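# Put one yellow sponge in each bench tote, spares on shelf

## Task

Finish with exactly one yellow sponge inside each of the three totes on the bench, none sticking out past a tote's rim. Every yellow sponge not in a tote must rest on top of the low shelf, where the spares begin. The totes and the cartons beneath the bench must stay unmoved and unrotated. The robot must not tip over or be left leaning, and the result must hold without the robot supporting anything.

## Robot and tools

Robot: a Hello Robot Stretch 3. It has one arm only, mounted on a lift that rides up and down a mast on a two-wheeled base (0.33 m long, 0.34 m wide). The arm telescopes out to the robot's right, so to move the gripper forward or back you drive the base. The base turns on the spot about the point midway between its drive wheels, 0.05 m behind its front edge; it cannot drive sideways. With the arm pulled in and the wrist folded over the base, a turn sweeps a 0.28 m radius; an unfolded, level wrist reaches outside that circle.

Frames: the base frame has its origin on the floor between the drive wheels, x forward, y left, z up. hand_pose is reported in it, at the point where the closed fingertips meet; with all wrist joints at zero that frame's x points up, y back along the arm toward the mast, z toward the rear. Odometry is the base frame where the scene started; base_odometry counts wheel rotation, so slip looks like travel. Heading is positive to the left, -3.142 to 3.142.

Tool execute_actions: argument "actions" is a list holding one action (or empty, which just reports state and pictures). An action may contain "base", "joints", or both, plus optional "contact_limits"; its motions start at once and may finish at different times. "base" holds exactly one command: {"translate_m": d}, a relative straight drive of d metres from the current spot (forward positive, -1 to 1), or {"rotate_rad": d}, a relative turn in radians (counter-clockwise/left positive, -3.2 to 3.2). "joints" is one dictionary of absolute targets keyed by joint name: lift_m 0 to 1.1 (arm height on the mast); arm_m 0 to 0.52 (extension); wrist_yaw_rad -1.345 to 4.42 (0 along the arm, positive swings toward the front, 3.0 folds over the base); wrist_pitch_rad -1.57 to 0.451 (0 level, negative tips fingertips downward); wrist_roll_rad -2.911 to 2.911 (0 has the fingers side by side horizontally); gripper_m -0.089 to 0.179 (larger is wider; the real fingertip gap is smaller, by 0.007 nearly shut to 0.025 fully open, and zero below 0.007); head_pan_rad -3.953 to 1.73 (0 forward, positive left, -1.57 looks along the arm); head_tilt_rad -1.53 to 0.419 (0 level, negative down). Done tolerances are about 0.004 for metre joints, 0.02 for yaw, roll and head, 0.05 for pitch. Omitted joints or base may keep pushing to an earlier target. "contact_limits" takes {"arm_m": effort percent 1 to 100}; the arm stops (contact_stop) when its motor effort reaches that value (negative when retracting), and the cap also limits holding force until the next action. Too small a value stops it immediately. "cameras" picks which images return: head_camera, nav_camera, wrist_camera or all; omitted or null means all, [] means none. Any unknown key, camera or out-of-range number rejects the whole call and nothing moves. Each action lasts at most 15 s. If a result reports a stop, the remaining motion calls in that same reply are skipped.

wait: {"seconds": 0 to 10}; commands nothing and returns the same report as an empty action.

zoom_image: {"camera": name, "region": [x0, y0, x1, y1]} in pixels of that camera's latest full image, top-left origin, at most 504 by 504.

finished_scene: {"scene": number}; ends the current scene permanently after the last command has been held, and reports success.

Results: base_status and joint_status give how each motion of the last accepted action ended: done, off_target (stopped short and possibly still pushing), contact_stop, time_out or torque_fault. After the last three the old target is dropped. Arm and lift stop on firm contact and then go slack until commanded again; a slack lift may sag under load or be pushed up by closing fingers on a surface. Base, wrist and head never auto-stop and will keep pushing. A wrist servo pushed hard for seconds shuts off for 10 s (torque_fault). on_its_own lists what this call didn't command; "held at" there is a target, not a position. motor_effort is percent of maximum, positive toward larger joint values, peak in brackets; readings carry sizeable fixed bias and noise. Positive wheel effort drives forward. lidar_m: 12 distances in metres from the base origin, 30-degree sectors starting straight ahead and going counter-clockwise (4th left, 7th rear, 10th right), "-" for nothing; plane 0.17 m above floor, range 0.15 to 12 m, blind to clear objects and partly blocked by the mast and low robot parts. wrist_depth_mm and head_depth_mm: 7x7 grids of median depth in mm (45-1000 and 280-4000), head grid follows the sideways head image. base_tilt in degrees (forward and right positive, a few degrees of fixed bias); turned_by_wheels and turned_by_imu give rotation since the previous report.

Cameras: head_camera and nav_camera move with head pan/tilt; wrist_camera rides on the gripper. Calibration gives K, distortion and T_world_to_cam mapping base frame to camera, with small errors that grow for the wrist camera.

Speed: the base is fast (0.30 m/s, 1.9 rad/s) only when lift_m < 0.30, arm_m < 0.03 and wrist_yaw_rad > 2.54; otherwise 0.10 m/s and 0.63 rad/s.

Gripping: command gripper_m below the sponge's width to squeeze; release by opening at least 0.02 beyond where the fingers met it. Neither the reading nor done proves a grasp; check cameras. Re-squeeze with a different value.

Cautions: fold or unfold the wrist only with lift_m 0.32-0.95, wrist_pitch_rad -0.4 and roll near 0; once folded the lift may go to 0.25. If yaw is below -0.4 keep pitch at -0.5 or lower. Pushing into something solid with the gripper above about 0.45 m, pushing again after a contact_stop, driving while holding or hooking a fixed object, or snagging furniture (worst in reverse) can tip the robot. If tilt appears, undo in small steps, free the gripper, and lower lift to about 0.2. Avoid drops, slams and hard shoves; don't bump the totes or cartons. Loose items may occasionally get nudged by outside forces, so verify before finishing.

Each tool is called as a command line: name --argument value for each argument, lists and objects as JSON in quotes; but a table of rows of numbers goes row by row, as --pt "numbers of a row", without its own name.

## Session

execute_actions --actions '[]'

Scene clock: 0.00 s.
base_odometry: x=+0.000 y=+0.000 heading=+0.000 (m, m, rad; odometry frame)
turned_by_wheels: +0.000 (rad since the last result)
turned_by_imu: +0.000 (rad since the last result)
base_tilt: forward=+0.4 right=+0.3 (deg)
lidar_m: 1.11 2.61 2.35 2.50 1.27 1.28 1.52 1.78 1.87 1.76 0.93 0.93
head_depth_mm: 1710 1712 1707 1702 1710 1179 1002 / 1833 1857 1857 1859 1835 1176 1093 / 1949 2045 2044 2041 1999 1266 1209 / 1994 2275 2270 2250 2164 1370 1352 / 2020 2570 2544 2533 2436 1523 1533 / 2034 2842 2901 2893 2810 1756 1741 / 2024 2727 2756 2770 2783 2709 2335
base_status: not commanded
joint_positions: lift_m=+0.311 arm_m=+0.002 wrist_yaw_rad=+2.933 wrist_pitch_rad=-0.538 wrist_roll_rad=+0.002 gripper_m=+0.037 head_pan_rad=-0.003 head_tilt_rad=-0.001
joint_status: not commanded
motor_effort: left_wheel=+0 right_wheel=-1 lift_m=+20 arm_m=+0 wrist_yaw_rad=+0 wrist_pitch_rad=+6 wrist_roll_rad=+0 gripper_m=-1 head_pan_rad=+0 head_tilt_rad=+2 (%)
hand_pose: x=+0.0218 y=+0.0558 z=+0.2974 quat_wxyz=(+0.258, +0.698, +0.116, +0.658) (m; base frame)
wrist_depth_mm: - - - - - - - / - - - - - - - / 890 - 848 846 832 798 791 / 700 694 682 659 675 654 636 / 584 571 584 567 570 548 538 / 495 512 - - - 473 469 / 447 - - - 416 416 412
pictures: head_camera (sideways: a quarter turn clockwise sets it upright), nav_camera (sideways: a quarter turn counterclockwise sets it upright), wrist_camera
Images, in order (width x height): head_camera 896x504, nav_camera 672x504, wrist_camera 644x364.

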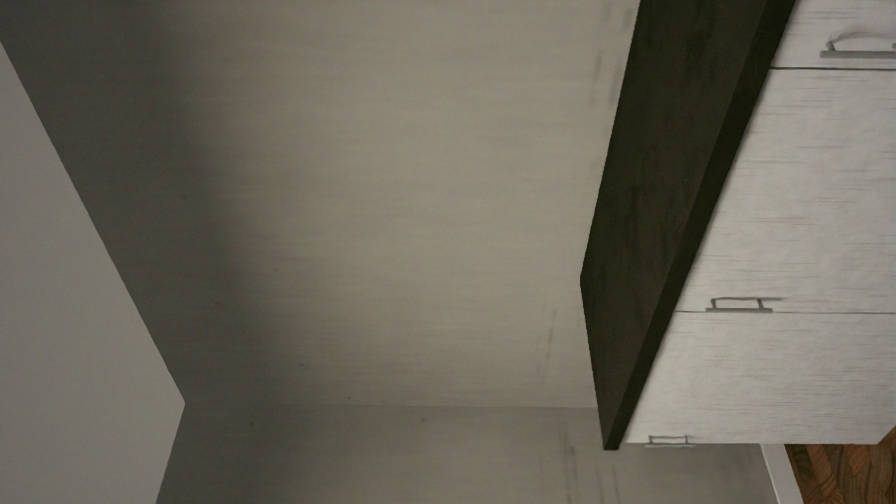

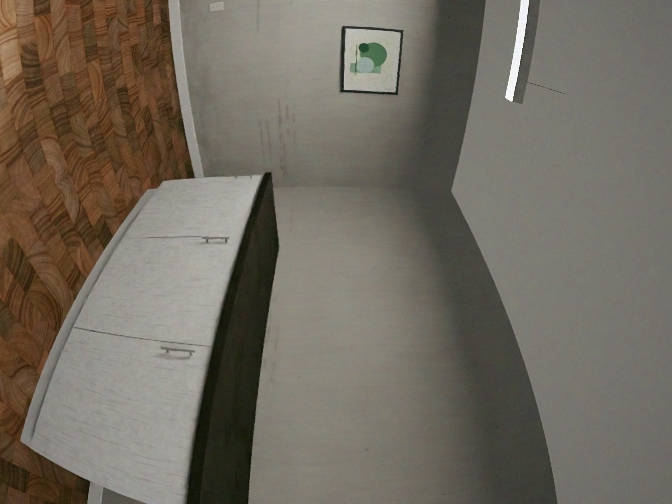

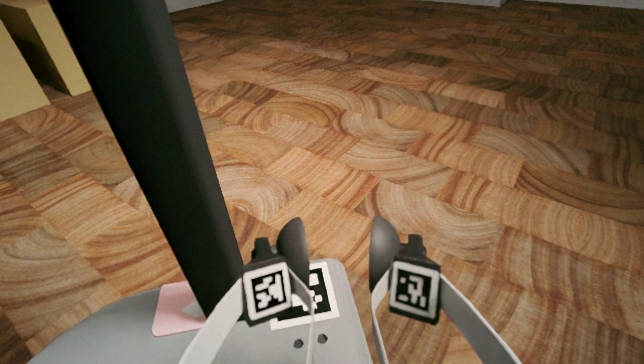

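execute_actions --actions '[{"joints":{"head_pan_rad":-3.8,"head_tilt_rad":-0.5}}]' --cameras '["head_camera","nav_camera"]'

execute_actions --actions '[{"joints":{"head_pan_rad":-2.3,"head_tilt_rad":-0.5}}]' --cameras '["head_camera","nav_camera"]'

Scene clock: 4.70 s.
base_odometry: x=+0.000 y=+0.000 heading=+0.000 (m, m, rad; odometry frame)
turned_by_wheels: +0.000 (rad since the last result)
turned_by_imu: +0.001 (rad since the last result)
base_tilt: forward=+0.4 right=+0.3 (deg)
lidar_m: 1.11 2.61 2.35 2.49 1.27 1.27 1.51 1.79 1.87 1.76 0.93 0.93
head_depth_mm: 1837 1954 1379 2292 1715 - - / 1868 1959 1303 2202 1644 1613 1379 / 1889 1973 1286 2310 1777 1626 1374 / 1927 2037 1352 2212 1645 1659 1378 / 1954 2076 1479 2273 1748 1651 1369 / 1997 2114 1492 2422 1700 1657 1377 / 2020 2179 1620 2538 1728 1662 1369
base_status: not commanded
joint_positions: lift_m=+0.311 arm_m=+0.002 wrist_yaw_rad=+2.933 wrist_pitch_rad=-0.538 wrist_roll_rad=+0.002 gripper_m=+0.037 head_pan_rad=-3.793 head_tilt_rad=-0.494
joint_status: all done
motor_effort: left_wheel=+0(0) right_wheel=+0(0) lift_m=+20(20) arm_m=+1(1) wrist_yaw_rad=+1(0) wrist_pitch_rad=+6(6) wrist_roll_rad=+0(0) gripper_m=+0(1) head_pan_rad=-4(63) head_tilt_rad=-1(20) (%)
hand_pose: x=+0.0218 y=+0.0558 z=+0.2974 quat_wxyz=(+0.258, +0.698, +0.116, +0.658) (m; base frame)
wrist_depth_mm: - - - - - - - / - - - - - - - / 888 - 852 822 800 811 775 / 710 687 678 670 665 652 644 / 576 575 587 567 562 538 531 / 495 505 - - - 468 472 / 445 - - - 411 416 410
pictures: head_camera (sideways: a quarter turn clockwise sets it upright), nav_camera (sideways: a quarter turn counterclockwise sets it upright)
camera_calibration (this result's frames):
head_camera: T_world_to_cam=[[0.374985, -0.279167, -0.883998, 1.16838], [-0.592107, -0.805853, 0.00332234, 0.00757048], [-0.7133, 0.522175, -0.467479, 0.567325], [0, 0, 0, 1]] pos_world=[-0.0289709, 0.0360324, 1.29804]
nav_camera: T_world_to_cam=[[-0.381071, 0.274306, 0.882916, -1.1034], [0.594928, 0.803748, 0.00706412, 0.0407913], [-0.707704, 0.527964, -0.469478, 0.573842], [0, 0, 0, 1]] pos_world=[-0.0386312, -0.0330844, 1.24333]
Images, in order (width x height): head_camera 896x504, nav_camera 672x504.

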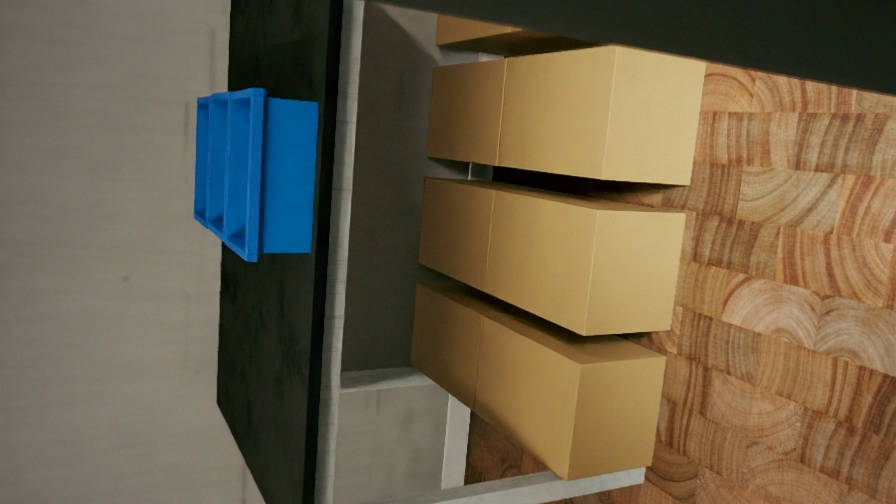

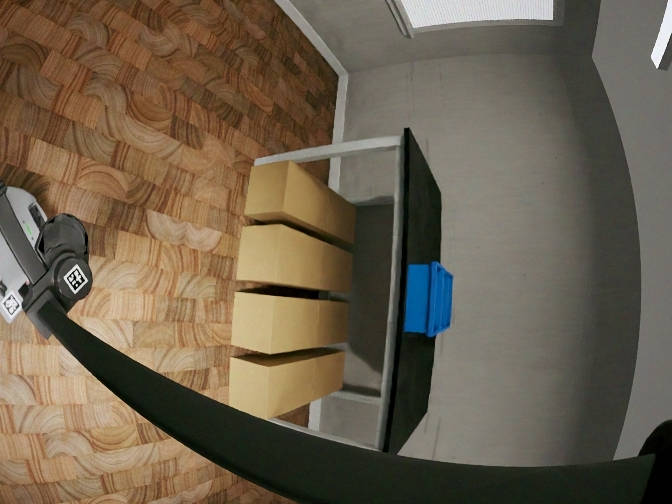

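Scene clock: 5.97 s.
base_odometry: x=+0.000 y=+0.000 heading=+0.000 (m, m, rad; odometry frame)
turned_by_wheels: +0.000 (rad since the last result)
turned_by_imu: +0.000 (rad since the last result)
base_tilt: forward=+0.4 right=+0.1 (deg)
lidar_m: 1.11 2.62 2.35 2.49 1.27 1.27 1.52 1.79 1.87 1.76 0.94 0.93
head_depth_mm: 1818 1941 2086 2061 1993 1652 1382 / 1836 1990 2121 2265 2052 1648 1375 / 1842 1992 2100 2283 2065 1662 1376 / 1869 2009 2121 2221 2091 1646 1373 / 1881 2030 2126 2285 2082 1662 1369 / 1896 2054 2133 2245 2065 1652 1370 / 1912 2070 2245 2408 2069 1657 1378
base_status: not commanded
joint_positions: lift_m=+0.311 arm_m=+0.002 wrist_yaw_rad=+2.933 wrist_pitch_rad=-0.538 wrist_roll_rad=+0.002 gripper_m=+0.037 head_pan_rad=-2.307 head_tilt_rad=-0.494
joint_status: all done
motor_effort: left_wheel=+0(0) right_wheel=+0(0) lift_m=+20(20) arm_m=+0(0) wrist_yaw_rad=+0(1) wrist_pitch_rad=+6(6) wrist_roll_rad=+0(0) gripper_m=+1(1) head_pan_rad=+4(63) head_tilt_rad=-1(0) (%)
hand_pose: x=+0.0218 y=+0.0558 z=+0.2974 quat_wxyz=(+0.258, +0.698, +0.116, +0.658) (m; base frame)
wrist_depth_mm: - - - - - - - / - - - - - - - / 881 - 861 838 814 822 796 / 711 682 685 659 660 648 655 / 583 575 586 564 566 548 533 / 499 508 - - - 471 460 / 447 - - - 416 415 412
pictures: head_camera (sideways: a quarter turn clockwise sets it upright), nav_camera (sideways: a quarter turn counterclockwise sets it upright)
camera_calibration (this result's frames):
head_camera: T_world_to_cam=[[0.310089, 0.349847, -0.883998, 1.16878], [0.752498, -0.658586, 0.00332234, -0.000631637], [-0.581026, -0.666237, -0.467479, 0.566518], [0, 0, 0, 1]] pos_world=[-0.0327883, -0.0318748, 1.29804]
nav_camera: T_world_to_cam=[[-0.305764, -0.356325, 0.882916, -1.10386], [-0.75016, 0.661218, 0.00706412, 0.0489963], [-0.586317, -0.660169, -0.469478, 0.573102], [0, 0, 0, 1]] pos_world=[0.0352546, -0.0473864, 1.24333]
Images, in order (width x height): head_camera 896x504, nav_camera 672x504.

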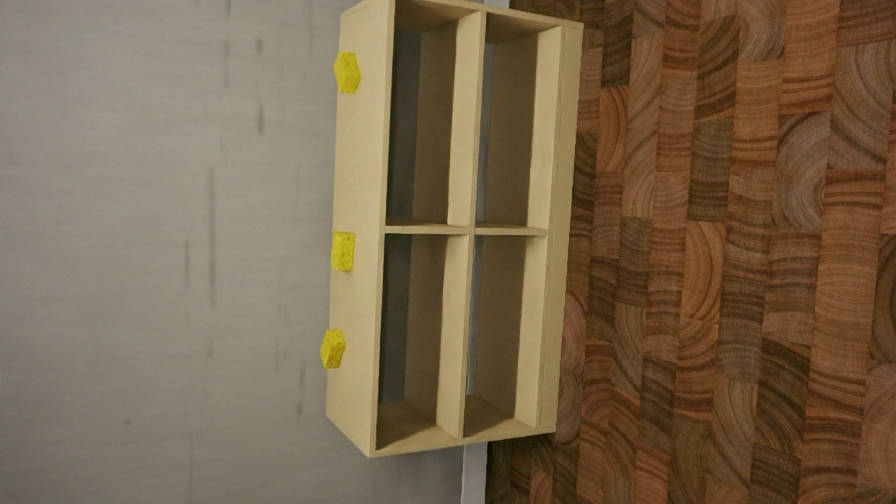

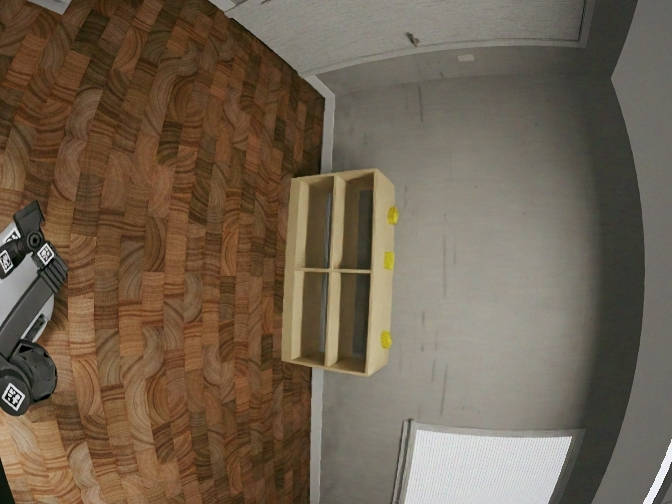

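execute_actions --actions '[{"base":{"rotate_rad":2.42},"joints":{"lift_m":0.28,"head_pan_rad":0,"head_tilt_rad":-0.8}}]' --cameras '[]'

execute_actions --actions '[{"base":{"translate_m":0.99}}]' --cameras '[]'

execute_actions --actions '[{"base":{"rotate_rad":1.484},"joints":{"head_pan_rad":-1.57,"head_tilt_rad":-0.7}}]' --cameras '["head_camera","nav_camera"]'

Scene clock: 18.30 s.
base_odometry: x=+0.000 y=+0.000 heading=+2.420 (m, m, rad; odometry frame)
turned_by_wheels: +2.420 (rad since the last result)
turned_by_imu: +2.450 (rad since the last result)
base_tilt: forward=+0.3 right=+0.0 (deg)
lidar_m: 1.27 1.36 1.79 1.73 1.87 1.59 0.93 1.00 1.48 2.35 2.59 1.31
head_depth_mm: 1185 2119 1766 1671 1561 1342 1184 / 1208 2137 1844 1695 1544 1347 1177 / 1131 2151 1773 1692 1550 1346 1183 / 1146 2187 1884 1747 1553 1340 1181 / 1201 2189 1776 1715 1547 1346 1187 / 1248 2203 1827 1745 1542 1338 1185 / 1254 2213 1775 1738 1542 1343 1183
base_status: done
joint_positions: lift_m=+0.280 arm_m=+0.002 wrist_yaw_rad=+2.933 wrist_pitch_rad=-0.539 wrist_roll_rad=+0.002 gripper_m=+0.037 head_pan_rad=-0.007 head_tilt_rad=-0.791
joint_status: all done
motor_effort: left_wheel=-2(10) right_wheel=+1(9) lift_m=+14(16) arm_m=+0(0) wrist_yaw_rad=+0(0) wrist_pitch_rad=+6(6) wrist_roll_rad=+0(0) gripper_m=-1(1) head_pan_rad=+5(61) head_tilt_rad=-2(18) (%)
hand_pose: x=+0.0218 y=+0.0557 z=+0.2669 quat_wxyz=(+0.259, +0.698, +0.116, +0.658) (m; base frame)
wrist_depth_mm: - - - - - - - / - - - - - - 969 / 833 - 793 771 756 733 727 / 649 637 632 624 611 607 594 / 551 532 553 539 530 506 501 / 468 - - - - 440 428 / - - - - 389 386 385
pictures: none
No camera images: the call's "cameras" was empty. Leave "cameras" out to get every camera's image.

Scene clock: 23.30 s.
base_odometry: x=-0.743 y=+0.654 heading=+2.420 (m, m, rad; odometry frame)
turned_by_wheels: +0.000 (rad since the last result)
turned_by_imu: +0.005 (rad since the last result)
base_tilt: forward=+0.3 right=+0.0 (deg)
lidar_m: 0.29 0.30 0.49 1.70 2.19 2.60 1.92 2.05 2.47 2.40 0.38 0.29
head_depth_mm: 1007 629 493 460 422 1041 935 / 996 657 507 389 428 1059 935 / 829 661 512 393 430 1080 933 / 833 658 515 399 434 1102 1128 / 1023 653 520 403 439 1059 933 / 1055 803 501 406 443 1059 951 / 1054 837 649 390 459 1124 984
base_status: done
joint_positions: lift_m=+0.280 arm_m=+0.002 wrist_yaw_rad=+2.933 wrist_pitch_rad=-0.539 wrist_roll_rad=+0.002 gripper_m=+0.037 head_pan_rad=-0.007 head_tilt_rad=-0.791
joint_status: not commanded
motor_effort: left_wheel=-3(6) right_wheel=+1(6) lift_m=+15(15) arm_m=+0(1) wrist_yaw_rad=+1(0) wrist_pitch_rad=+6(6) wrist_roll_rad=+0(0) gripper_m=-1(1) head_pan_rad=+4(5) head_tilt_rad=-2(2) (%)
hand_pose: x=+0.0218 y=+0.0557 z=+0.2669 quat_wxyz=(+0.259, +0.698, +0.116, +0.658) (m; base frame)
wrist_depth_mm: - - - - - 488 456 / - - - - 881 469 334 / 827 - 789 761 709 451 310 / 653 655 629 616 609 458 315 / 544 538 543 543 532 469 319 / 467 - - - - 425 324 / - - - - 387 382 328
pictures: none
No camera images: the call's "cameras" was empty. Leave "cameras" out to get every camera's image.

Scene clock: 25.50 s.
base_odometry: x=-0.743 y=+0.654 heading=-2.379 (m, m, rad; odometry frame)
turned_by_wheels: +1.484 (rad since the last result)
turned_by_imu: +1.502 (rad since the last result)
base_tilt: forward=+0.3 right=+0.2 (deg)
lidar_m: 1.90 1.71 2.36 1.92 1.99 2.80 2.40 0.41 0.30 0.29 0.30 0.40
head_depth_mm: 1041 1041 725 439 408 1040 965 / 1042 825 525 549 409 1044 967 / 1044 840 527 551 407 1043 966 / 1046 839 527 551 407 1068 1174 / 1051 839 529 550 407 1040 965 / 1046 820 530 550 406 1044 967 / 1047 1049 753 440 406 1042 985
base_status: done
joint_positions: lift_m=+0.280 arm_m=+0.002 wrist_yaw_rad=+2.933 wrist_pitch_rad=-0.539 wrist_roll_rad=+0.002 gripper_m=+0.037 head_pan_rad=-1.563 head_tilt_rad=-0.704
joint_status: all done
motor_effort: left_wheel=-2(10) right_wheel=+1(9) lift_m=+15(14) arm_m=+0(1) wrist_yaw_rad=+0(0) wrist_pitch_rad=+6(6) wrist_roll_rad=+0(0) gripper_m=+0(1) head_pan_rad=-5(63) head_tilt_rad=+2(12) (%)
hand_pose: x=+0.0218 y=+0.0557 z=+0.2669 quat_wxyz=(+0.259, +0.698, +0.116, +0.658) (m; base frame)
wrist_depth_mm: - - - - - - - / - - - - - - 943 / 829 - 796 775 751 749 731 / 651 643 629 627 612 605 602 / 546 533 543 537 532 510 505 / 460 - - - - 439 434 / - - - - 387 383 381
pictures: head_camera (sideways: a quarter turn clockwise sets it upright), nav_camera (sideways: a quarter turn counterclockwise sets it upright)
camera_calibration (this result's frames):
head_camera: T_world_to_cam=[[-0.0103103, 0.641825, -0.766781, 1.0179], [0.999681, 0.024309, 0.00690559, -0.00680305], [0.0230719, -0.766465, -0.641871, 0.789719], [0, 0, 0, 1]] pos_world=[-0.000924484, -0.047859, 1.28745]
nav_camera: T_world_to_cam=[[0.0178785, -0.643392, 0.765328, -0.95252], [-0.999727, -0.0230373, 0.00398724, 0.054526], [0.0150658, -0.76519, -0.643628, 0.796005], [0, 0, 0, 1]] pos_world=[0.0595483, -0.00249261, 1.2411]
Images, in order (width x height): head_camera 896x504, nav_camera 672x504.

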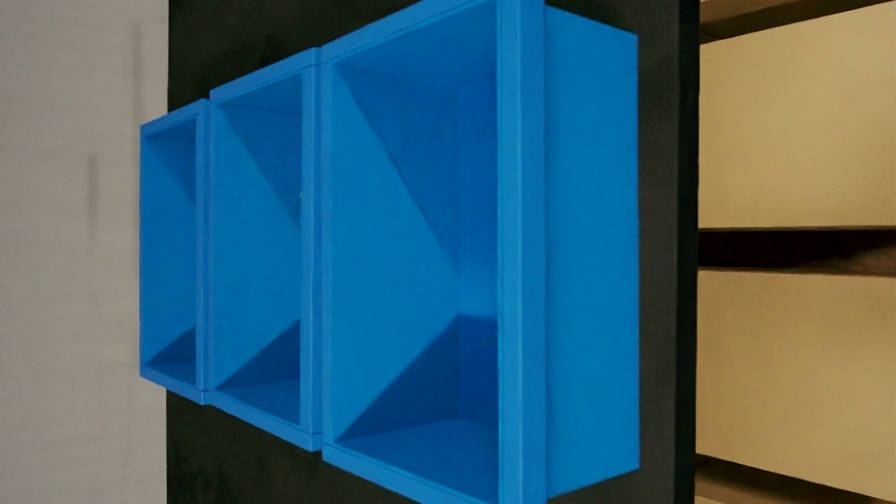

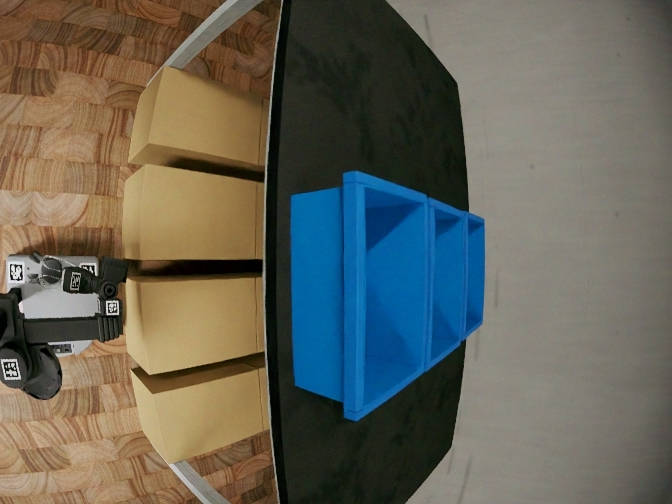

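execute_actions --actions '[{"joints":{"lift_m":0.7,"wrist_pitch_rad":-0.4}}]' --cameras '[]'

execute_actions --actions '[{"joints":{"wrist_yaw_rad":1.6}}]' --cameras '[]'

execute_actions --actions '[{"joints":{"lift_m":1.1,"wrist_pitch_rad":-0.2}}]' --cameras '[]'

execute_actions --actions '[{"joints":{"wrist_yaw_rad":0}}]'

Scene clock: 35.07 s.
base_odometry: x=-0.743 y=+0.654 heading=-2.379 (m, m, rad; odometry frame)
turned_by_wheels: +0.000 (rad since the last result)
turned_by_imu: +0.001 (rad since the last result)
base_tilt: forward=+0.4 right=+0.1 (deg)
lidar_m: 1.90 1.71 2.36 1.92 1.99 2.80 2.40 0.41 0.30 0.29 0.30 0.40
head_depth_mm: 1039 1043 724 440 409 1049 967 / 1039 826 525 548 407 1046 968 / 1044 839 527 550 407 1044 969 / 1045 840 526 551 407 1064 1196 / 1046 841 527 552 408 1049 984 / 1045 816 529 550 406 1047 963 / 1048 1044 755 440 407 1050 984
base_status: not commanded
joint_positions: lift_m=+0.700 arm_m=+0.002 wrist_yaw_rad=+2.933 wrist_pitch_rad=-0.424 wrist_roll_rad=+0.002 gripper_m=+0.037 head_pan_rad=-1.563 head_tilt_rad=-0.704
joint_status: all done
motor_effort: left_wheel=-2(2) right_wheel=+1(1) lift_m=+25(24) arm_m=-1(0) wrist_yaw_rad=+0(0) wrist_pitch_rad=+11(12) wrist_roll_rad=+0(0) gripper_m=+0(0) head_pan_rad=-5(4) head_tilt_rad=+2(3) (%)
hand_pose: x=+0.0251 y=+0.0714 z=+0.7110 quat_wxyz=(+0.220, +0.703, +0.076, +0.671) (m; base frame)
wrist_depth_mm: - - - - - - - / - - - - - - - / - - - - - - - / - - - - - - - / - - - - - - - / - - - - - - 974 / 877 880 - 841 855 835 818
pictures: none
No camera images: the call's "cameras" was empty. Leave "cameras" out to get every camera's image.

Scene clock: 36.73 s.
base_odometry: x=-0.743 y=+0.654 heading=-2.379 (m, m, rad; odometry frame)
turned_by_wheels: +0.000 (rad since the last result)
turned_by_imu: +0.000 (rad since the last result)
base_tilt: forward=+0.4 right=+0.1 (deg)
lidar_m: 1.90 1.71 2.36 1.92 1.99 2.80 2.41 0.41 0.30 0.29 0.30 0.40
head_depth_mm: 1042 1043 724 439 408 1045 966 / 1041 830 525 548 408 1047 982 / 1044 840 527 551 407 1049 1007 / 1048 840 527 551 407 1069 1173 / 1044 841 528 551 407 1045 967 / 1049 818 529 551 406 1044 967 / 1045 1038 755 439 406 1040 981
base_status: not commanded
joint_positions: lift_m=+0.700 arm_m=+0.002 wrist_yaw_rad=+1.604 wrist_pitch_rad=-0.424 wrist_roll_rad=+0.002 gripper_m=+0.037 head_pan_rad=-1.563 head_tilt_rad=-0.704
joint_status: all done
motor_effort: left_wheel=-2(2) right_wheel=+1(1) lift_m=+25(25) arm_m=+0(0) wrist_yaw_rad=-5(6) wrist_pitch_rad=+11(11) wrist_roll_rad=+0(0) gripper_m=+0(1) head_pan_rad=-4(5) head_tilt_rad=+3(3) (%)
hand_pose: x=+0.2022 y=-0.1401 z=+0.7110 quat_wxyz=(+0.587, +0.601, -0.374, +0.393) (m; base frame)
wrist_depth_mm: - - - - - - - / - - - - - - - / - - - - - - - / - - - - - - - / - - - - 765 - - / - - - - - 664 655 / 874 876 868 854 665 572 566
pictures: none
No camera images: the call's "cameras" was empty. Leave "cameras" out to get every camera's image.

Scene clock: 41.20 s.
base_odometry: x=-0.743 y=+0.654 heading=-2.379 (m, m, rad; odometry frame)
turned_by_wheels: +0.000 (rad since the last result)
turned_by_imu: +0.001 (rad since the last result)
base_tilt: forward=+0.4 right=+0.3 (deg)
lidar_m: 1.90 1.70 2.37 1.92 2.00 2.81 2.41 0.41 0.30 0.29 0.30 0.40
head_depth_mm: - - - - 430 1041 967 / - - - - 430 1047 967 / - - - - 428 1047 969 / 1044 842 617 - 429 1090 1180 / 1043 843 534 - - 1067 964 / 1049 819 536 - - 1066 964 / 1047 1043 819 - - 1119 990
base_status: not commanded
joint_positions: lift_m=+1.100 arm_m=+0.002 wrist_yaw_rad=+1.604 wrist_pitch_rad=-0.226 wrist_roll_rad=+0.002 gripper_m=+0.037 head_pan_rad=-1.563 head_tilt_rad=-0.704
joint_status: all done
motor_effort: left_wheel=-2(2) right_wheel=+1(1) lift_m=+25(26) arm_m=+0(0) wrist_yaw_rad=-6(6) wrist_pitch_rad=+12(14) wrist_roll_rad=+0(0) gripper_m=+0(0) head_pan_rad=-5(4) head_tilt_rad=+3(3) (%)
hand_pose: x=+0.2229 y=-0.1394 z=+1.1575 quat_wxyz=(+0.546, +0.561, -0.432, +0.449) (m; base frame)
wrist_depth_mm: - - - - - - - / - - - - - - - / - - - - - - - / - - - - - - - / - - - - 673 621 623 / - - - - - 492 481 / - - - - - 404 396
pictures: none
No camera images: the call's "cameras" was empty. Leave "cameras" out to get every camera's image.

Scene clock: 43.00 s.
base_odometry: x=-0.743 y=+0.654 heading=-2.379 (m, m, rad; odometry frame)
turned_by_wheels: +0.000 (rad since the last result)
turned_by_imu: +0.000 (rad since the last result)
base_tilt: forward=+0.5 right=+0.1 (deg)
lidar_m: 1.90 1.71 2.35 1.92 1.99 2.80 2.41 0.41 0.30 0.29 0.30 0.40
head_depth_mm: - - - - - 1064 965 / - - - - - 1056 966 / - - - - 429 1047 964 / 1048 852 523 550 408 1067 1181 / 1045 842 527 552 407 1045 966 / 1049 821 528 551 406 1045 962 / 1048 1043 755 440 407 1038 988
base_status: not commanded
joint_positions: lift_m=+1.100 arm_m=+0.002 wrist_yaw_rad=+0.004 wrist_pitch_rad=-0.226 wrist_roll_rad=+0.002 gripper_m=+0.037 head_pan_rad=-1.563 head_tilt_rad=-0.704
joint_status: all done
motor_effort: left_wheel=-2(2) right_wheel=+1(1) lift_m=+25(26) arm_m=+0(0) wrist_yaw_rad=-6(4) wrist_pitch_rad=+12(12) wrist_roll_rad=+0(0) gripper_m=+0(1) head_pan_rad=-4(4) head_tilt_rad=+2(2) (%)
hand_pose: x=-0.0205 y=-0.3918 z=+1.1575 quat_wxyz=(+0.702, +0.081, -0.703, -0.079) (m; base frame)
wrist_depth_mm: 866 867 861 836 829 844 838 / 895 883 905 891 867 877 865 / 958 949 948 935 918 927 912 / - - 887 699 825 888 915 / 693 675 496 494 499 632 620 / 526 523 346 326 - 498 480 / 428 298 300 300 301 404 401
pictures: head_camera (sideways: a quarter turn clockwise sets it upright), nav_camera (sideways: a quarter turn counterclockwise sets it upright), wrist_camera
camera_calibration (this result's frames):
head_camera: T_world_to_cam=[[-0.0103051, 0.641825, -0.766782, 1.0179], [0.999681, 0.0243008, 0.00690559, -0.00680305], [0.0230656, -0.766466, -0.641871, 0.789719], [0, 0, 0, 1]] pos_world=[-0.000924877, -0.047859, 1.28745]
nav_camera: T_world_to_cam=[[0.0178732, -0.643393, 0.765328, -0.95252], [-0.999727, -0.0230291, 0.00398724, 0.054526], [0.0150595, -0.76519, -0.643628, 0.796005], [0, 0, 0, 1]] pos_world=[0.0595482, -0.00249306, 1.2411]
wrist_camera: T_world_to_cam=[[-0.998126, -0.0193993, -0.058036, 0.0516887], [0.0481435, 0.336475, -0.940461, 1.26142], [0.0377719, -0.941492, -0.334911, 0.182768], [0, 0, 0, 1]] pos_world=[-0.0160409, -0.251359, 1.25053]
Images, in order (width x height): head_camera 896x504, nav_camera 672x504, wrist_camera 644x364.

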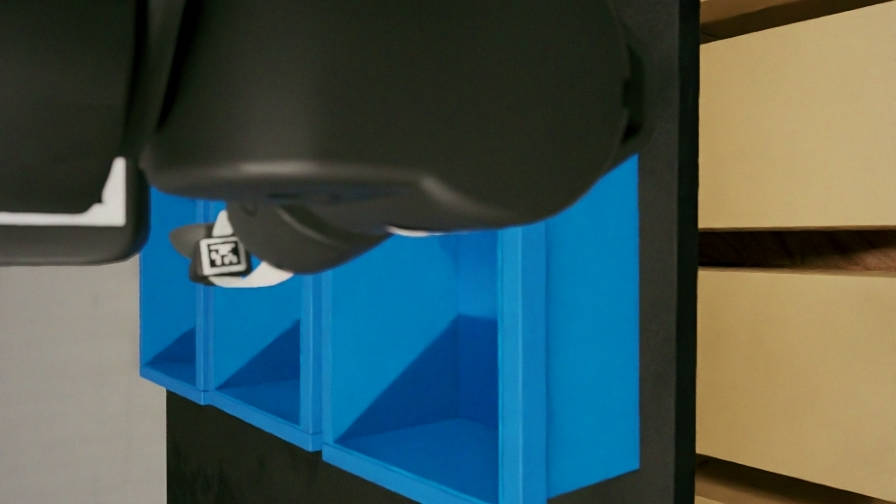

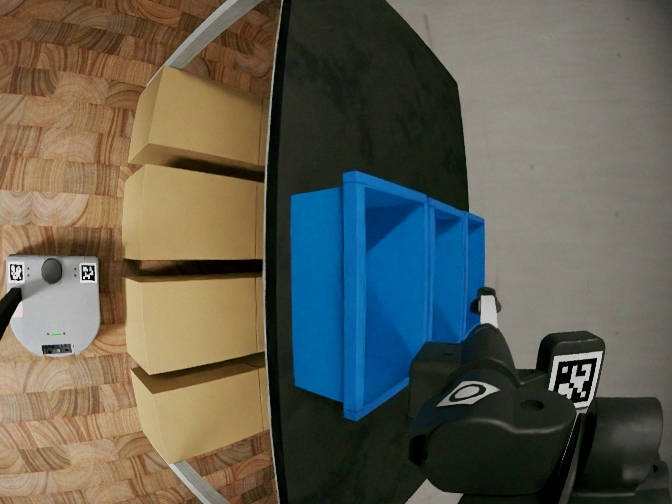

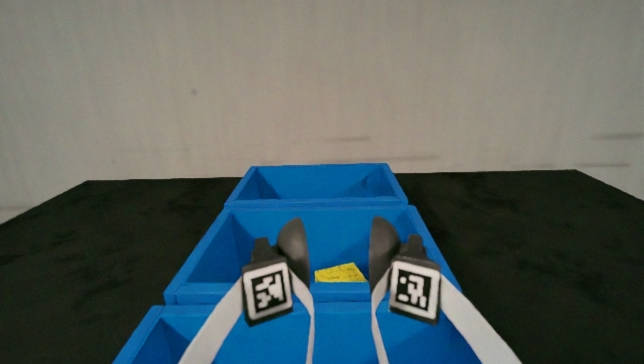

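execute_actions --actions '[{"joints":{"wrist_pitch_rad":-0.65,"arm_m":0.05,"gripper_m":0.17}}]' --cameras '["wrist_camera"]'

execute_actions --actions '[{"joints":{"arm_m":0.28}}]' --cameras '["wrist_camera"]'

execute_actions --actions '[{"joints":{"arm_m":0.5}}]' --cameras '["wrist_camera"]'

Scene clock: 49.37 s.
base_odometry: x=-0.743 y=+0.654 heading=-2.379 (m, m, rad; odometry frame)
turned_by_wheels: +0.000 (rad since the last result)
turned_by_imu: +0.001 (rad since the last result)
base_tilt: forward=+0.5 right=-0.1 (deg)
lidar_m: 1.90 1.71 2.36 1.92 1.99 2.80 2.41 0.41 0.30 0.29 0.30 0.40
head_depth_mm: - - - 415 408 1043 968 / - - - - 408 1046 966 / - - - - 408 1042 966 / 1033 685 697 551 407 1067 1174 / 1047 841 535 550 407 1044 964 / 1052 818 533 551 406 1046 963 / 1045 1044 751 440 407 1048 987
base_status: not commanded
joint_positions: lift_m=+1.100 arm_m=+0.050 wrist_yaw_rad=+0.003 wrist_pitch_rad=-0.659 wrist_roll_rad=+0.002 gripper_m=+0.170 head_pan_rad=-1.563 head_tilt_rad=-0.704
joint_status: all done
motor_effort: left_wheel=-2(2) right_wheel=+1(1) lift_m=+25(25) arm_m=+4(1) wrist_yaw_rad=-5(6) wrist_pitch_rad=+4(10) wrist_roll_rad=+0(0) gripper_m=+1(89) head_pan_rad=-5(4) head_tilt_rad=+2(2) (%)
hand_pose: x=-0.0209 y=-0.3825 z=+1.0624 quat_wxyz=(+0.669, +0.230, -0.669, -0.228) (m; base frame)
wrist_depth_mm: 814 794 558 563 567 716 708 / 626 600 417 431 415 560 555 / 503 455 287 282 280 456 453 / 416 262 268 268 270 371 384 / 353 249 318 321 318 234 334 / 196 - 309 308 300 218 302 / - 269 274 273 269 217 158
pictures: wrist_camera
camera_calibration (this result's frames):
wrist_camera: T_world_to_cam=[[-0.998226, 0.00743774, -0.0590649, 0.0572685], [0.0473722, 0.700122, -0.71245, 1.06573], [0.0360536, -0.713985, -0.699232, 0.633704], [0, 0, 0, 1]] pos_world=[-0.0161664, -0.294114, 1.20577]
Images, in order (width x height): wrist_camera 644x364.

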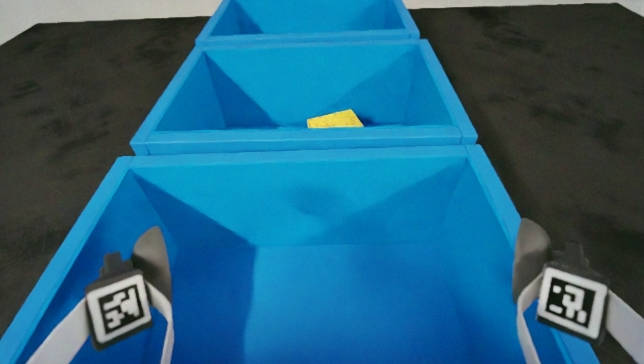

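Scene clock: 52.30 s.
base_odometry: x=-0.743 y=+0.654 heading=-2.379 (m, m, rad; odometry frame)
turned_by_wheels: +0.000 (rad since the last result)
turned_by_imu: +0.000 (rad since the last result)
base_tilt: forward=+0.4 right=+0.2 (deg)
lidar_m: 1.90 1.70 2.36 1.92 1.99 2.79 2.41 0.41 0.30 0.29 0.30 0.40
head_depth_mm: 1074 1043 725 438 409 1046 967 / 1080 788 525 549 408 1046 966 / - 677 526 551 407 1046 966 / 1048 685 527 551 407 1066 1175 / 1046 842 530 551 407 1046 965 / 1046 822 531 551 406 1045 966 / 1049 1044 722 439 406 1045 984
base_status: not commanded
joint_positions: lift_m=+1.100 arm_m=+0.280 wrist_yaw_rad=+0.002 wrist_pitch_rad=-0.660 wrist_roll_rad=+0.002 gripper_m=+0.170 head_pan_rad=-1.563 head_tilt_rad=-0.704
joint_status: all done
motor_effort: left_wheel=-2(3) right_wheel=+1(1) lift_m=+26(25) arm_m=+4(2) wrist_yaw_rad=-3(5) wrist_pitch_rad=+5(5) wrist_roll_rad=+0(0) gripper_m=+1(1) head_pan_rad=-4(5) head_tilt_rad=+2(2) (%)
hand_pose: x=-0.0211 y=-0.6124 z=+1.0623 quat_wxyz=(+0.669, +0.230, -0.669, -0.229) (m; base frame)
wrist_depth_mm: 655 649 641 631 626 629 631 / 610 608 421 416 407 561 550 / 502 321 423 452 296 455 451 / 415 254 256 255 247 367 388 / 349 250 295 294 292 232 335 / 198 - 307 262 295 215 303 / - 267 275 234 263 214 157
pictures: wrist_camera
camera_calibration (this result's frames):
wrist_camera: T_world_to_cam=[[-0.99822, 0.00827441, -0.0590571, 0.0593249], [0.0479275, 0.700602, -0.711941, 1.22634], [0.0354846, -0.713504, -0.699752, 0.470326], [0, 0, 0, 1]] pos_world=[-0.0162455, -0.524089, 1.2057]
Images, in order (width x height): wrist_camera 644x364.

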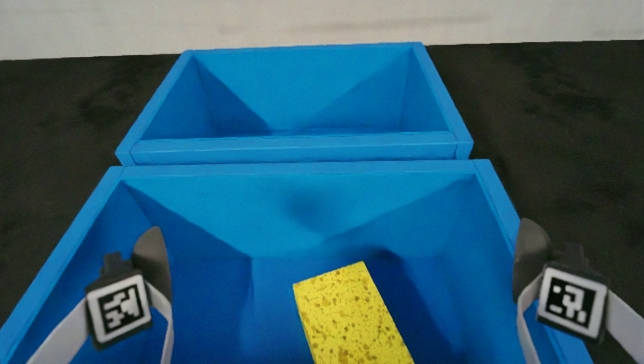

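Scene clock: 55.17 s.
base_odometry: x=-0.743 y=+0.654 heading=-2.379 (m, m, rad; odometry frame)
turned_by_wheels: +0.000 (rad since the last result)
turned_by_imu: +0.000 (rad since the last result)
base_tilt: forward=+0.4 right=+0.1 (deg)
lidar_m: 1.90 1.71 2.36 1.92 2.00 2.80 2.40 0.41 0.30 0.29 0.30 0.40
head_depth_mm: 1044 1043 722 438 407 1045 964 / 1049 796 523 548 407 1048 966 / 1026 835 526 551 407 1046 967 / 1042 841 527 550 407 1072 1177 / 1049 840 528 551 406 1042 969 / 1047 822 529 550 406 1046 965 / 1050 1042 726 440 406 1047 984
base_status: not commanded
joint_positions: lift_m=+1.100 arm_m=+0.500 wrist_yaw_rad=+0.002 wrist_pitch_rad=-0.660 wrist_roll_rad=+0.002 gripper_m=+0.170 head_pan_rad=-1.563 head_tilt_rad=-0.704
joint_status: all done
motor_effort: left_wheel=-2(2) right_wheel=+1(1) lift_m=+25(25) arm_m=+5(10) wrist_yaw_rad=-2(3) wrist_pitch_rad=+5(5) wrist_roll_rad=+0(0) gripper_m=+1(1) head_pan_rad=-5(4) head_tilt_rad=+2(3) (%)
hand_pose: x=-0.0211 y=-0.8324 z=+1.0622 quat_wxyz=(+0.669, +0.230, -0.669, -0.229) (m; base frame)
wrist_depth_mm: 445 445 443 444 438 441 437 / 496 506 498 493 492 497 490 / 496 491 477 467 462 457 450 / 415 251 250 250 247 379 383 / 224 265 289 291 292 215 337 / 198 - 306 302 293 198 303 / - 269 273 270 269 200 254
pictures: wrist_camera
camera_calibration (this result's frames):
wrist_camera: T_world_to_cam=[[-0.99822, 0.00838064, -0.0590551, 0.0612113], [0.0479941, 0.700728, -0.711813, 1.3804], [0.0354161, -0.713379, -0.699882, 0.313596], [0, 0, 0, 1]] pos_world=[-0.0162551, -0.744083, 1.20568]
Images, in order (width x height): wrist_camera 644x364.

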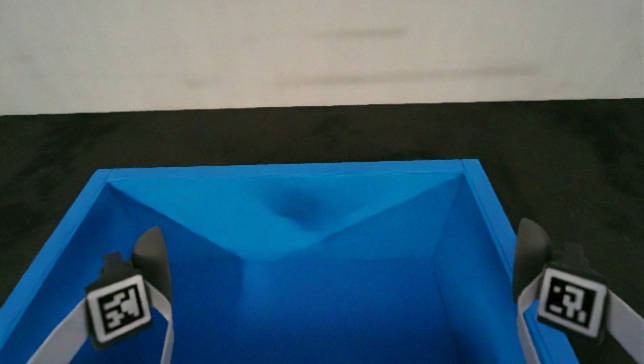

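execute_actions --actions '[{"joints":{"arm_m":0.52,"wrist_pitch_rad":-0.95,"gripper_m":0.13}}]' --cameras '["wrist_camera"]'

execute_actions --actions '[{"joints":{"wrist_pitch_rad":-0.6}}]' --cameras '[]'

execute_actions --actions '[{"joints":{"arm_m":0.32}}]' --cameras '[]'

execute_actions --actions '[{"joints":{"wrist_pitch_rad":-0.95}}]' --cameras '["wrist_camera"]'

execute_actions --actions '[{"joints":{"wrist_pitch_rad":-0.6}}]' --cameras '[]'

execute_actions --actions '[{"joints":{"arm_m":0.105}}]' --cameras '[]'

execute_actions --actions '[{"joints":{"wrist_pitch_rad":-0.95}}]' --cameras '["wrist_camera"]'

Scene clock: 67.37 s.
base_odometry: x=-0.743 y=+0.654 heading=-2.379 (m, m, rad; odometry frame)
turned_by_wheels: +0.000 (rad since the last result)
turned_by_imu: +0.002 (rad since the last result)
base_tilt: forward=+0.3 right=+0.1 (deg)
lidar_m: 1.89 1.70 2.36 1.92 1.99 2.80 2.40 0.41 0.30 0.29 0.30 0.40
head_depth_mm: 1040 1044 728 442 407 1046 966 / 1041 836 524 551 407 1043 966 / 1035 837 524 551 406 1044 967 / 1050 839 528 552 406 1069 1177 / 1047 839 528 552 405 1046 967 / 1047 813 529 548 405 1042 968 / 1048 1042 756 439 405 1068 988
base_status: not commanded
joint_positions: lift_m=+1.100 arm_m=+0.520 wrist_yaw_rad=+0.002 wrist_pitch_rad=-0.955 wrist_roll_rad=-0.001 gripper_m=+0.130 head_pan_rad=-1.563 head_tilt_rad=-0.703
joint_status: all done
motor_effort: left_wheel=+0(5) right_wheel=+0(5) lift_m=+20(25) arm_m=+3(13) wrist_yaw_rad=-2(4) wrist_pitch_rad=+2(30) wrist_roll_rad=+2(15) gripper_m=-1(88) head_pan_rad=-3(5) head_tilt_rad=+2(2) (%)
hand_pose: x=-0.0214 y=-0.7932 z=+1.0156 quat_wxyz=(+0.629, +0.326, -0.627, -0.324) (m; base frame)
wrist_depth_mm: 403 399 394 391 385 379 373 / 209 218 219 220 220 210 338 / 205 257 272 273 272 181 312 / 205 281 291 289 287 182 285 / 203 265 271 269 266 171 258 / 203 245 250 249 246 - 139 / 196 233 235 233 232 178 138
pictures: wrist_camera
camera_calibration (this result's frames):
wrist_camera: T_world_to_cam=[[-0.998425, 0.022917, -0.0512002, 0.0614184], [0.0446301, 0.877468, -0.477554, 1.22198], [0.0339824, -0.479087, -0.877109, 0.674734], [0, 0, 0, 1]] pos_world=[-0.0161446, -0.750401, 1.17852]
Images, in order (width x height): wrist_camera 644x364.

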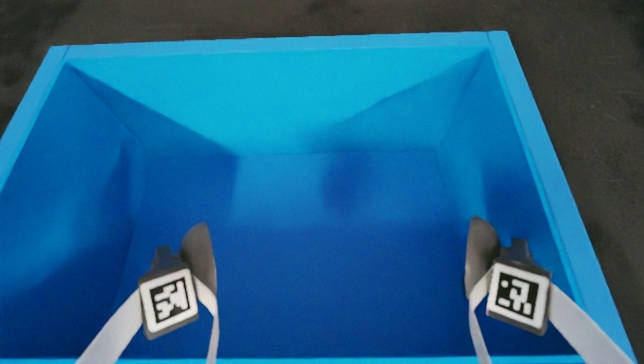

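Scene clock: 68.37 s.
base_odometry: x=-0.743 y=+0.654 heading=-2.379 (m, m, rad; odometry frame)
turned_by_wheels: +0.000 (rad since the last result)
turned_by_imu: +0.000 (rad since the last result)
base_tilt: forward=+0.4 right=+0.0 (deg)
lidar_m: 1.88 1.71 2.36 1.92 1.99 2.80 2.40 0.41 0.30 0.29 0.30 0.40
head_depth_mm: 1037 1046 725 441 406 1051 967 / 1043 837 525 552 407 1042 967 / 1062 841 524 551 406 1044 967 / 1036 839 527 552 406 1067 1175 / 1046 838 527 553 405 1042 970 / 1046 813 529 549 405 1038 966 / 1048 1043 753 438 405 1066 982
base_status: not commanded
joint_positions: lift_m=+1.100 arm_m=+0.520 wrist_yaw_rad=+0.002 wrist_pitch_rad=-0.623 wrist_roll_rad=-0.001 gripper_m=+0.130 head_pan_rad=-1.563 head_tilt_rad=-0.703
joint_status: all done
motor_effort: left_wheel=+0(0) right_wheel=-1(0) lift_m=+20(20) arm_m=+3(3) wrist_yaw_rad=-3(4) wrist_pitch_rad=+11(10) wrist_roll_rad=+1(1) gripper_m=-1(0) head_pan_rad=-6(4) head_tilt_rad=+1(2) (%)
hand_pose: x=-0.0212 y=-0.8589 z=+1.0697 quat_wxyz=(+0.674, +0.217, -0.672, -0.216) (m; base frame)
wrist_depth_mm: 420 422 417 417 419 415 410 / 471 469 470 466 464 462 465 / 507 501 504 503 498 487 482 / 438 430 425 421 417 412 403 / 362 235 243 243 242 342 350 / 207 245 297 295 294 - 306 / 197 270 279 281 275 185 272
pictures: none
No camera images: the call's "cameras" was empty. Leave "cameras" out to get every camera's image.

Scene clock: 71.07 s.
base_odometry: x=-0.743 y=+0.654 heading=-2.379 (m, m, rad; odometry frame)
turned_by_wheels: +0.000 (rad since the last result)
turned_by_imu: +0.000 (rad since the last result)
base_tilt: forward=+0.5 right=+0.0 (deg)
lidar_m: 1.89 1.71 2.36 1.92 1.99 2.80 2.40 0.41 0.30 0.29 0.30 0.40
head_depth_mm: 1056 1042 724 441 407 1045 969 / 1062 988 523 550 407 1047 969 / - 684 525 551 406 1052 967 / 1043 684 526 553 406 1067 1176 / 1042 839 529 552 406 1044 968 / 1049 813 529 549 404 1048 966 / 1048 1049 756 438 405 1068 987
base_status: not commanded
joint_positions: lift_m=+1.100 arm_m=+0.320 wrist_yaw_rad=+0.002 wrist_pitch_rad=-0.622 wrist_roll_rad=-0.001 gripper_m=+0.130 head_pan_rad=-1.563 head_tilt_rad=-0.703
joint_status: all done
motor_effort: left_wheel=+0(1) right_wheel=+0(0) lift_m=+19(20) arm_m=-4(5) wrist_yaw_rad=-3(2) wrist_pitch_rad=+10(11) wrist_roll_rad=+1(2) gripper_m=-1(0) head_pan_rad=-5(5) head_tilt_rad=+2(1) (%)
hand_pose: x=-0.0212 y=-0.6595 z=+1.0699 quat_wxyz=(+0.674, +0.217, -0.672, -0.216) (m; base frame)
wrist_depth_mm: 608 602 597 601 594 593 595 / 647 645 654 382 584 603 599 / 534 491 407 415 388 487 480 / 440 277 416 420 268 399 404 / 376 227 226 223 220 351 347 / 205 234 260 260 259 - 307 / 189 265 279 278 276 199 272
pictures: none
No camera images: the call's "cameras" was empty. Leave "cameras" out to get every camera's image.

Scene clock: 72.07 s.
base_odometry: x=-0.743 y=+0.654 heading=-2.379 (m, m, rad; odometry frame)
turned_by_wheels: +0.000 (rad since the last result)
turned_by_imu: +0.000 (rad since the last result)
base_tilt: forward=+0.5 right=+0.2 (deg)
lidar_m: 1.89 1.70 2.37 1.91 1.99 2.80 2.41 0.41 0.30 0.29 0.30 0.40
head_depth_mm: 1061 1045 725 441 408 1050 968 / 1066 837 523 553 407 1043 966 / - 683 526 552 407 1045 966 / 1046 683 527 553 407 1063 1183 / 1049 838 524 551 405 1045 965 / 1047 811 528 548 406 1045 968 / 1049 1048 756 437 406 1073 985
base_status: not commanded
joint_positions: lift_m=+1.100 arm_m=+0.320 wrist_yaw_rad=+0.002 wrist_pitch_rad=-0.953 wrist_roll_rad=-0.001 gripper_m=+0.130 head_pan_rad=-1.563 head_tilt_rad=-0.703
joint_status: all done
motor_effort: left_wheel=-1(0) right_wheel=-1(0) lift_m=+20(20) arm_m=-4(3) wrist_yaw_rad=-2(2) wrist_pitch_rad=+2(9) wrist_roll_rad=+1(1) gripper_m=-1(1) head_pan_rad=-4(4) head_tilt_rad=+2(2) (%)
hand_pose: x=-0.0214 y=-0.5939 z=+1.0158 quat_wxyz=(+0.629, +0.325, -0.627, -0.324) (m; base frame)
wrist_depth_mm: 400 246 217 216 216 362 376 / 220 203 203 203 199 194 338 / 196 237 241 240 240 195 312 / 196 269 291 280 283 195 280 / 195 266 270 224 261 183 151 / 194 235 252 213 212 - 139 / 190 234 236 229 229 197 128
pictures: wrist_camera
camera_calibration (this result's frames):
wrist_camera: T_world_to_cam=[[-0.998389, 0.0234646, -0.0516609, 0.0576536], [0.045372, 0.876876, -0.47857, 1.04788], [0.0340708, -0.480143, -0.876528, 0.769128], [0, 0, 0, 1]] pos_world=[-0.0161886, -0.550925, 1.17863]
Images, in order (width x height): wrist_camera 644x364.

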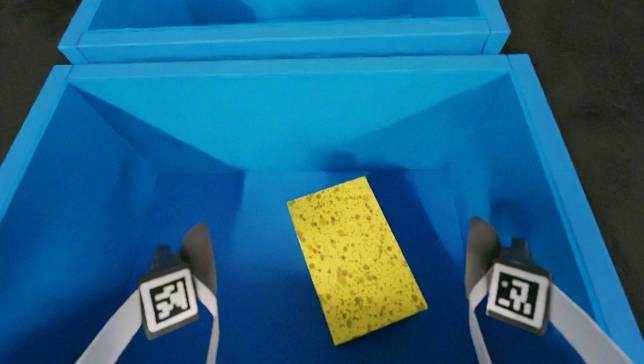

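Scene clock: 73.07 s.
base_odometry: x=-0.743 y=+0.654 heading=-2.379 (m, m, rad; odometry frame)
turned_by_wheels: +0.000 (rad since the last result)
turned_by_imu: +0.000 (rad since the last result)
base_tilt: forward=+0.3 right=+0.1 (deg)
lidar_m: 1.88 1.71 2.36 1.92 1.99 2.80 2.40 0.41 0.30 0.29 0.30 0.40
head_depth_mm: 1058 1044 724 441 407 1044 963 / 1068 991 526 551 407 1049 966 / - 683 525 552 406 1045 966 / 1044 683 525 552 406 1063 1174 / 1047 838 527 552 406 1047 966 / 1044 814 528 547 405 1045 970 / 1048 1044 753 438 406 1070 988
base_status: not commanded
joint_positions: lift_m=+1.100 arm_m=+0.320 wrist_yaw_rad=+0.002 wrist_pitch_rad=-0.623 wrist_roll_rad=-0.001 gripper_m=+0.130 head_pan_rad=-1.563 head_tilt_rad=-0.703
joint_status: all done
motor_effort: left_wheel=+0(0) right_wheel=+0(0) lift_m=+20(20) arm_m=-3(3) wrist_yaw_rad=-3(3) wrist_pitch_rad=+11(11) wrist_roll_rad=+1(1) gripper_m=+0(1) head_pan_rad=-3(4) head_tilt_rad=+1(1) (%)
hand_pose: x=-0.0212 y=-0.6594 z=+1.0697 quat_wxyz=(+0.674, +0.217, -0.672, -0.216) (m; base frame)
wrist_depth_mm: 602 604 598 604 596 596 598 / 652 648 640 388 586 606 602 / 537 478 413 413 393 488 479 / 437 273 415 415 248 400 403 / 372 226 224 222 218 352 351 / 204 234 262 258 258 - 304 / 188 267 280 279 276 200 272
pictures: none
No camera images: the call's "cameras" was empty. Leave "cameras" out to get every camera's image.

Scene clock: 75.90 s.
base_odometry: x=-0.743 y=+0.654 heading=-2.379 (m, m, rad; odometry frame)
turned_by_wheels: +0.000 (rad since the last result)
turned_by_imu: +0.000 (rad since the last result)
base_tilt: forward=+0.3 right=+0.0 (deg)
lidar_m: 1.89 1.70 2.36 1.92 1.99 2.79 2.40 0.41 0.30 0.29 0.30 0.40
head_depth_mm: - - 740 441 408 1040 965 / - - - 551 407 1045 967 / - - - 550 406 1043 965 / 1034 842 522 553 406 1071 1178 / 1045 841 523 553 406 1050 968 / 1048 813 528 549 405 1045 965 / 1047 1049 755 438 406 1068 983
base_status: not commanded
joint_positions: lift_m=+1.100 arm_m=+0.105 wrist_yaw_rad=+0.002 wrist_pitch_rad=-0.622 wrist_roll_rad=-0.001 gripper_m=+0.130 head_pan_rad=-1.563 head_tilt_rad=-0.703
joint_status: all done
motor_effort: left_wheel=+0(0) right_wheel=+0(0) lift_m=+20(20) arm_m=-4(7) wrist_yaw_rad=-2(3) wrist_pitch_rad=+10(11) wrist_roll_rad=+1(1) gripper_m=-1(1) head_pan_rad=-3(4) head_tilt_rad=+2(2) (%)
hand_pose: x=-0.0212 y=-0.4445 z=+1.0699 quat_wxyz=(+0.674, +0.217, -0.672, -0.216) (m; base frame)
wrist_depth_mm: 810 778 771 541 769 756 764 / 676 661 397 398 391 607 598 / 532 505 403 409 385 490 488 / 444 285 399 357 322 398 406 / 376 227 226 223 224 333 349 / 206 235 261 263 264 - 307 / 187 266 280 281 277 202 272
pictures: none
No camera images: the call's "cameras" was empty. Leave "cameras" out to get every camera's image.

Scene clock: 76.90 s.
base_odometry: x=-0.743 y=+0.654 heading=-2.379 (m, m, rad; odometry frame)
turned_by_wheels: +0.000 (rad since the last result)
turned_by_imu: +0.000 (rad since the last result)
base_tilt: forward=+0.4 right=+0.2 (deg)
lidar_m: 1.89 1.70 2.36 1.92 1.99 2.80 2.40 0.41 0.30 0.29 0.30 0.40
head_depth_mm: - - 725 441 408 1050 967 / - - - 548 408 1050 964 / - - - 550 407 1046 967 / 1048 759 697 552 406 1067 1173 / 1046 842 528 544 406 1048 965 / 1048 811 528 548 405 1048 969 / 1047 1042 754 437 405 1069 984
base_status: not commanded
joint_positions: lift_m=+1.100 arm_m=+0.105 wrist_yaw_rad=+0.002 wrist_pitch_rad=-0.954 wrist_roll_rad=-0.001 gripper_m=+0.130 head_pan_rad=-1.563 head_tilt_rad=-0.703
joint_status: all done
motor_effort: left_wheel=+0(0) right_wheel=+0(0) lift_m=+20(20) arm_m=-3(3) wrist_yaw_rad=-3(3) wrist_pitch_rad=+2(9) wrist_roll_rad=+1(1) gripper_m=+0(0) head_pan_rad=-4(4) head_tilt_rad=+1(2) (%)
hand_pose: x=-0.0214 y=-0.3789 z=+1.0158 quat_wxyz=(+0.629, +0.325, -0.627, -0.324) (m; base frame)
wrist_depth_mm: 410 238 378 216 212 229 380 / 359 204 203 202 199 198 340 / 196 237 242 244 244 195 313 / 194 270 290 287 285 197 280 / 194 266 271 270 266 185 153 / 192 232 252 251 249 - 139 / 187 233 236 234 231 203 129
pictures: wrist_camera
camera_calibration (this result's frames):
wrist_camera: T_world_to_cam=[[-0.998385, 0.0235383, -0.0517119, 0.0526883], [0.0454604, 0.876883, -0.478549, 0.859334], [0.034081, -0.480127, -0.876537, 0.872373], [0, 0, 0, 1]] pos_world=[-0.0161939, -0.335926, 1.17862]
Images, in order (width x height): wrist_camera 644x364.

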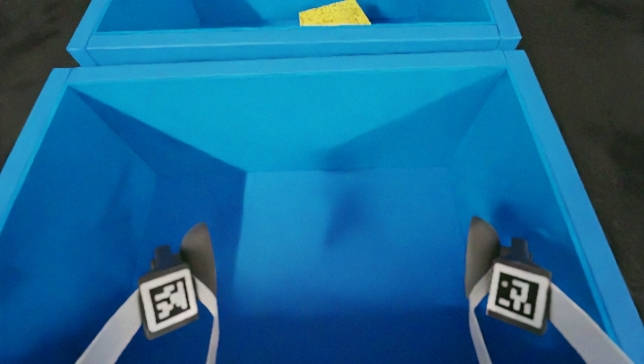

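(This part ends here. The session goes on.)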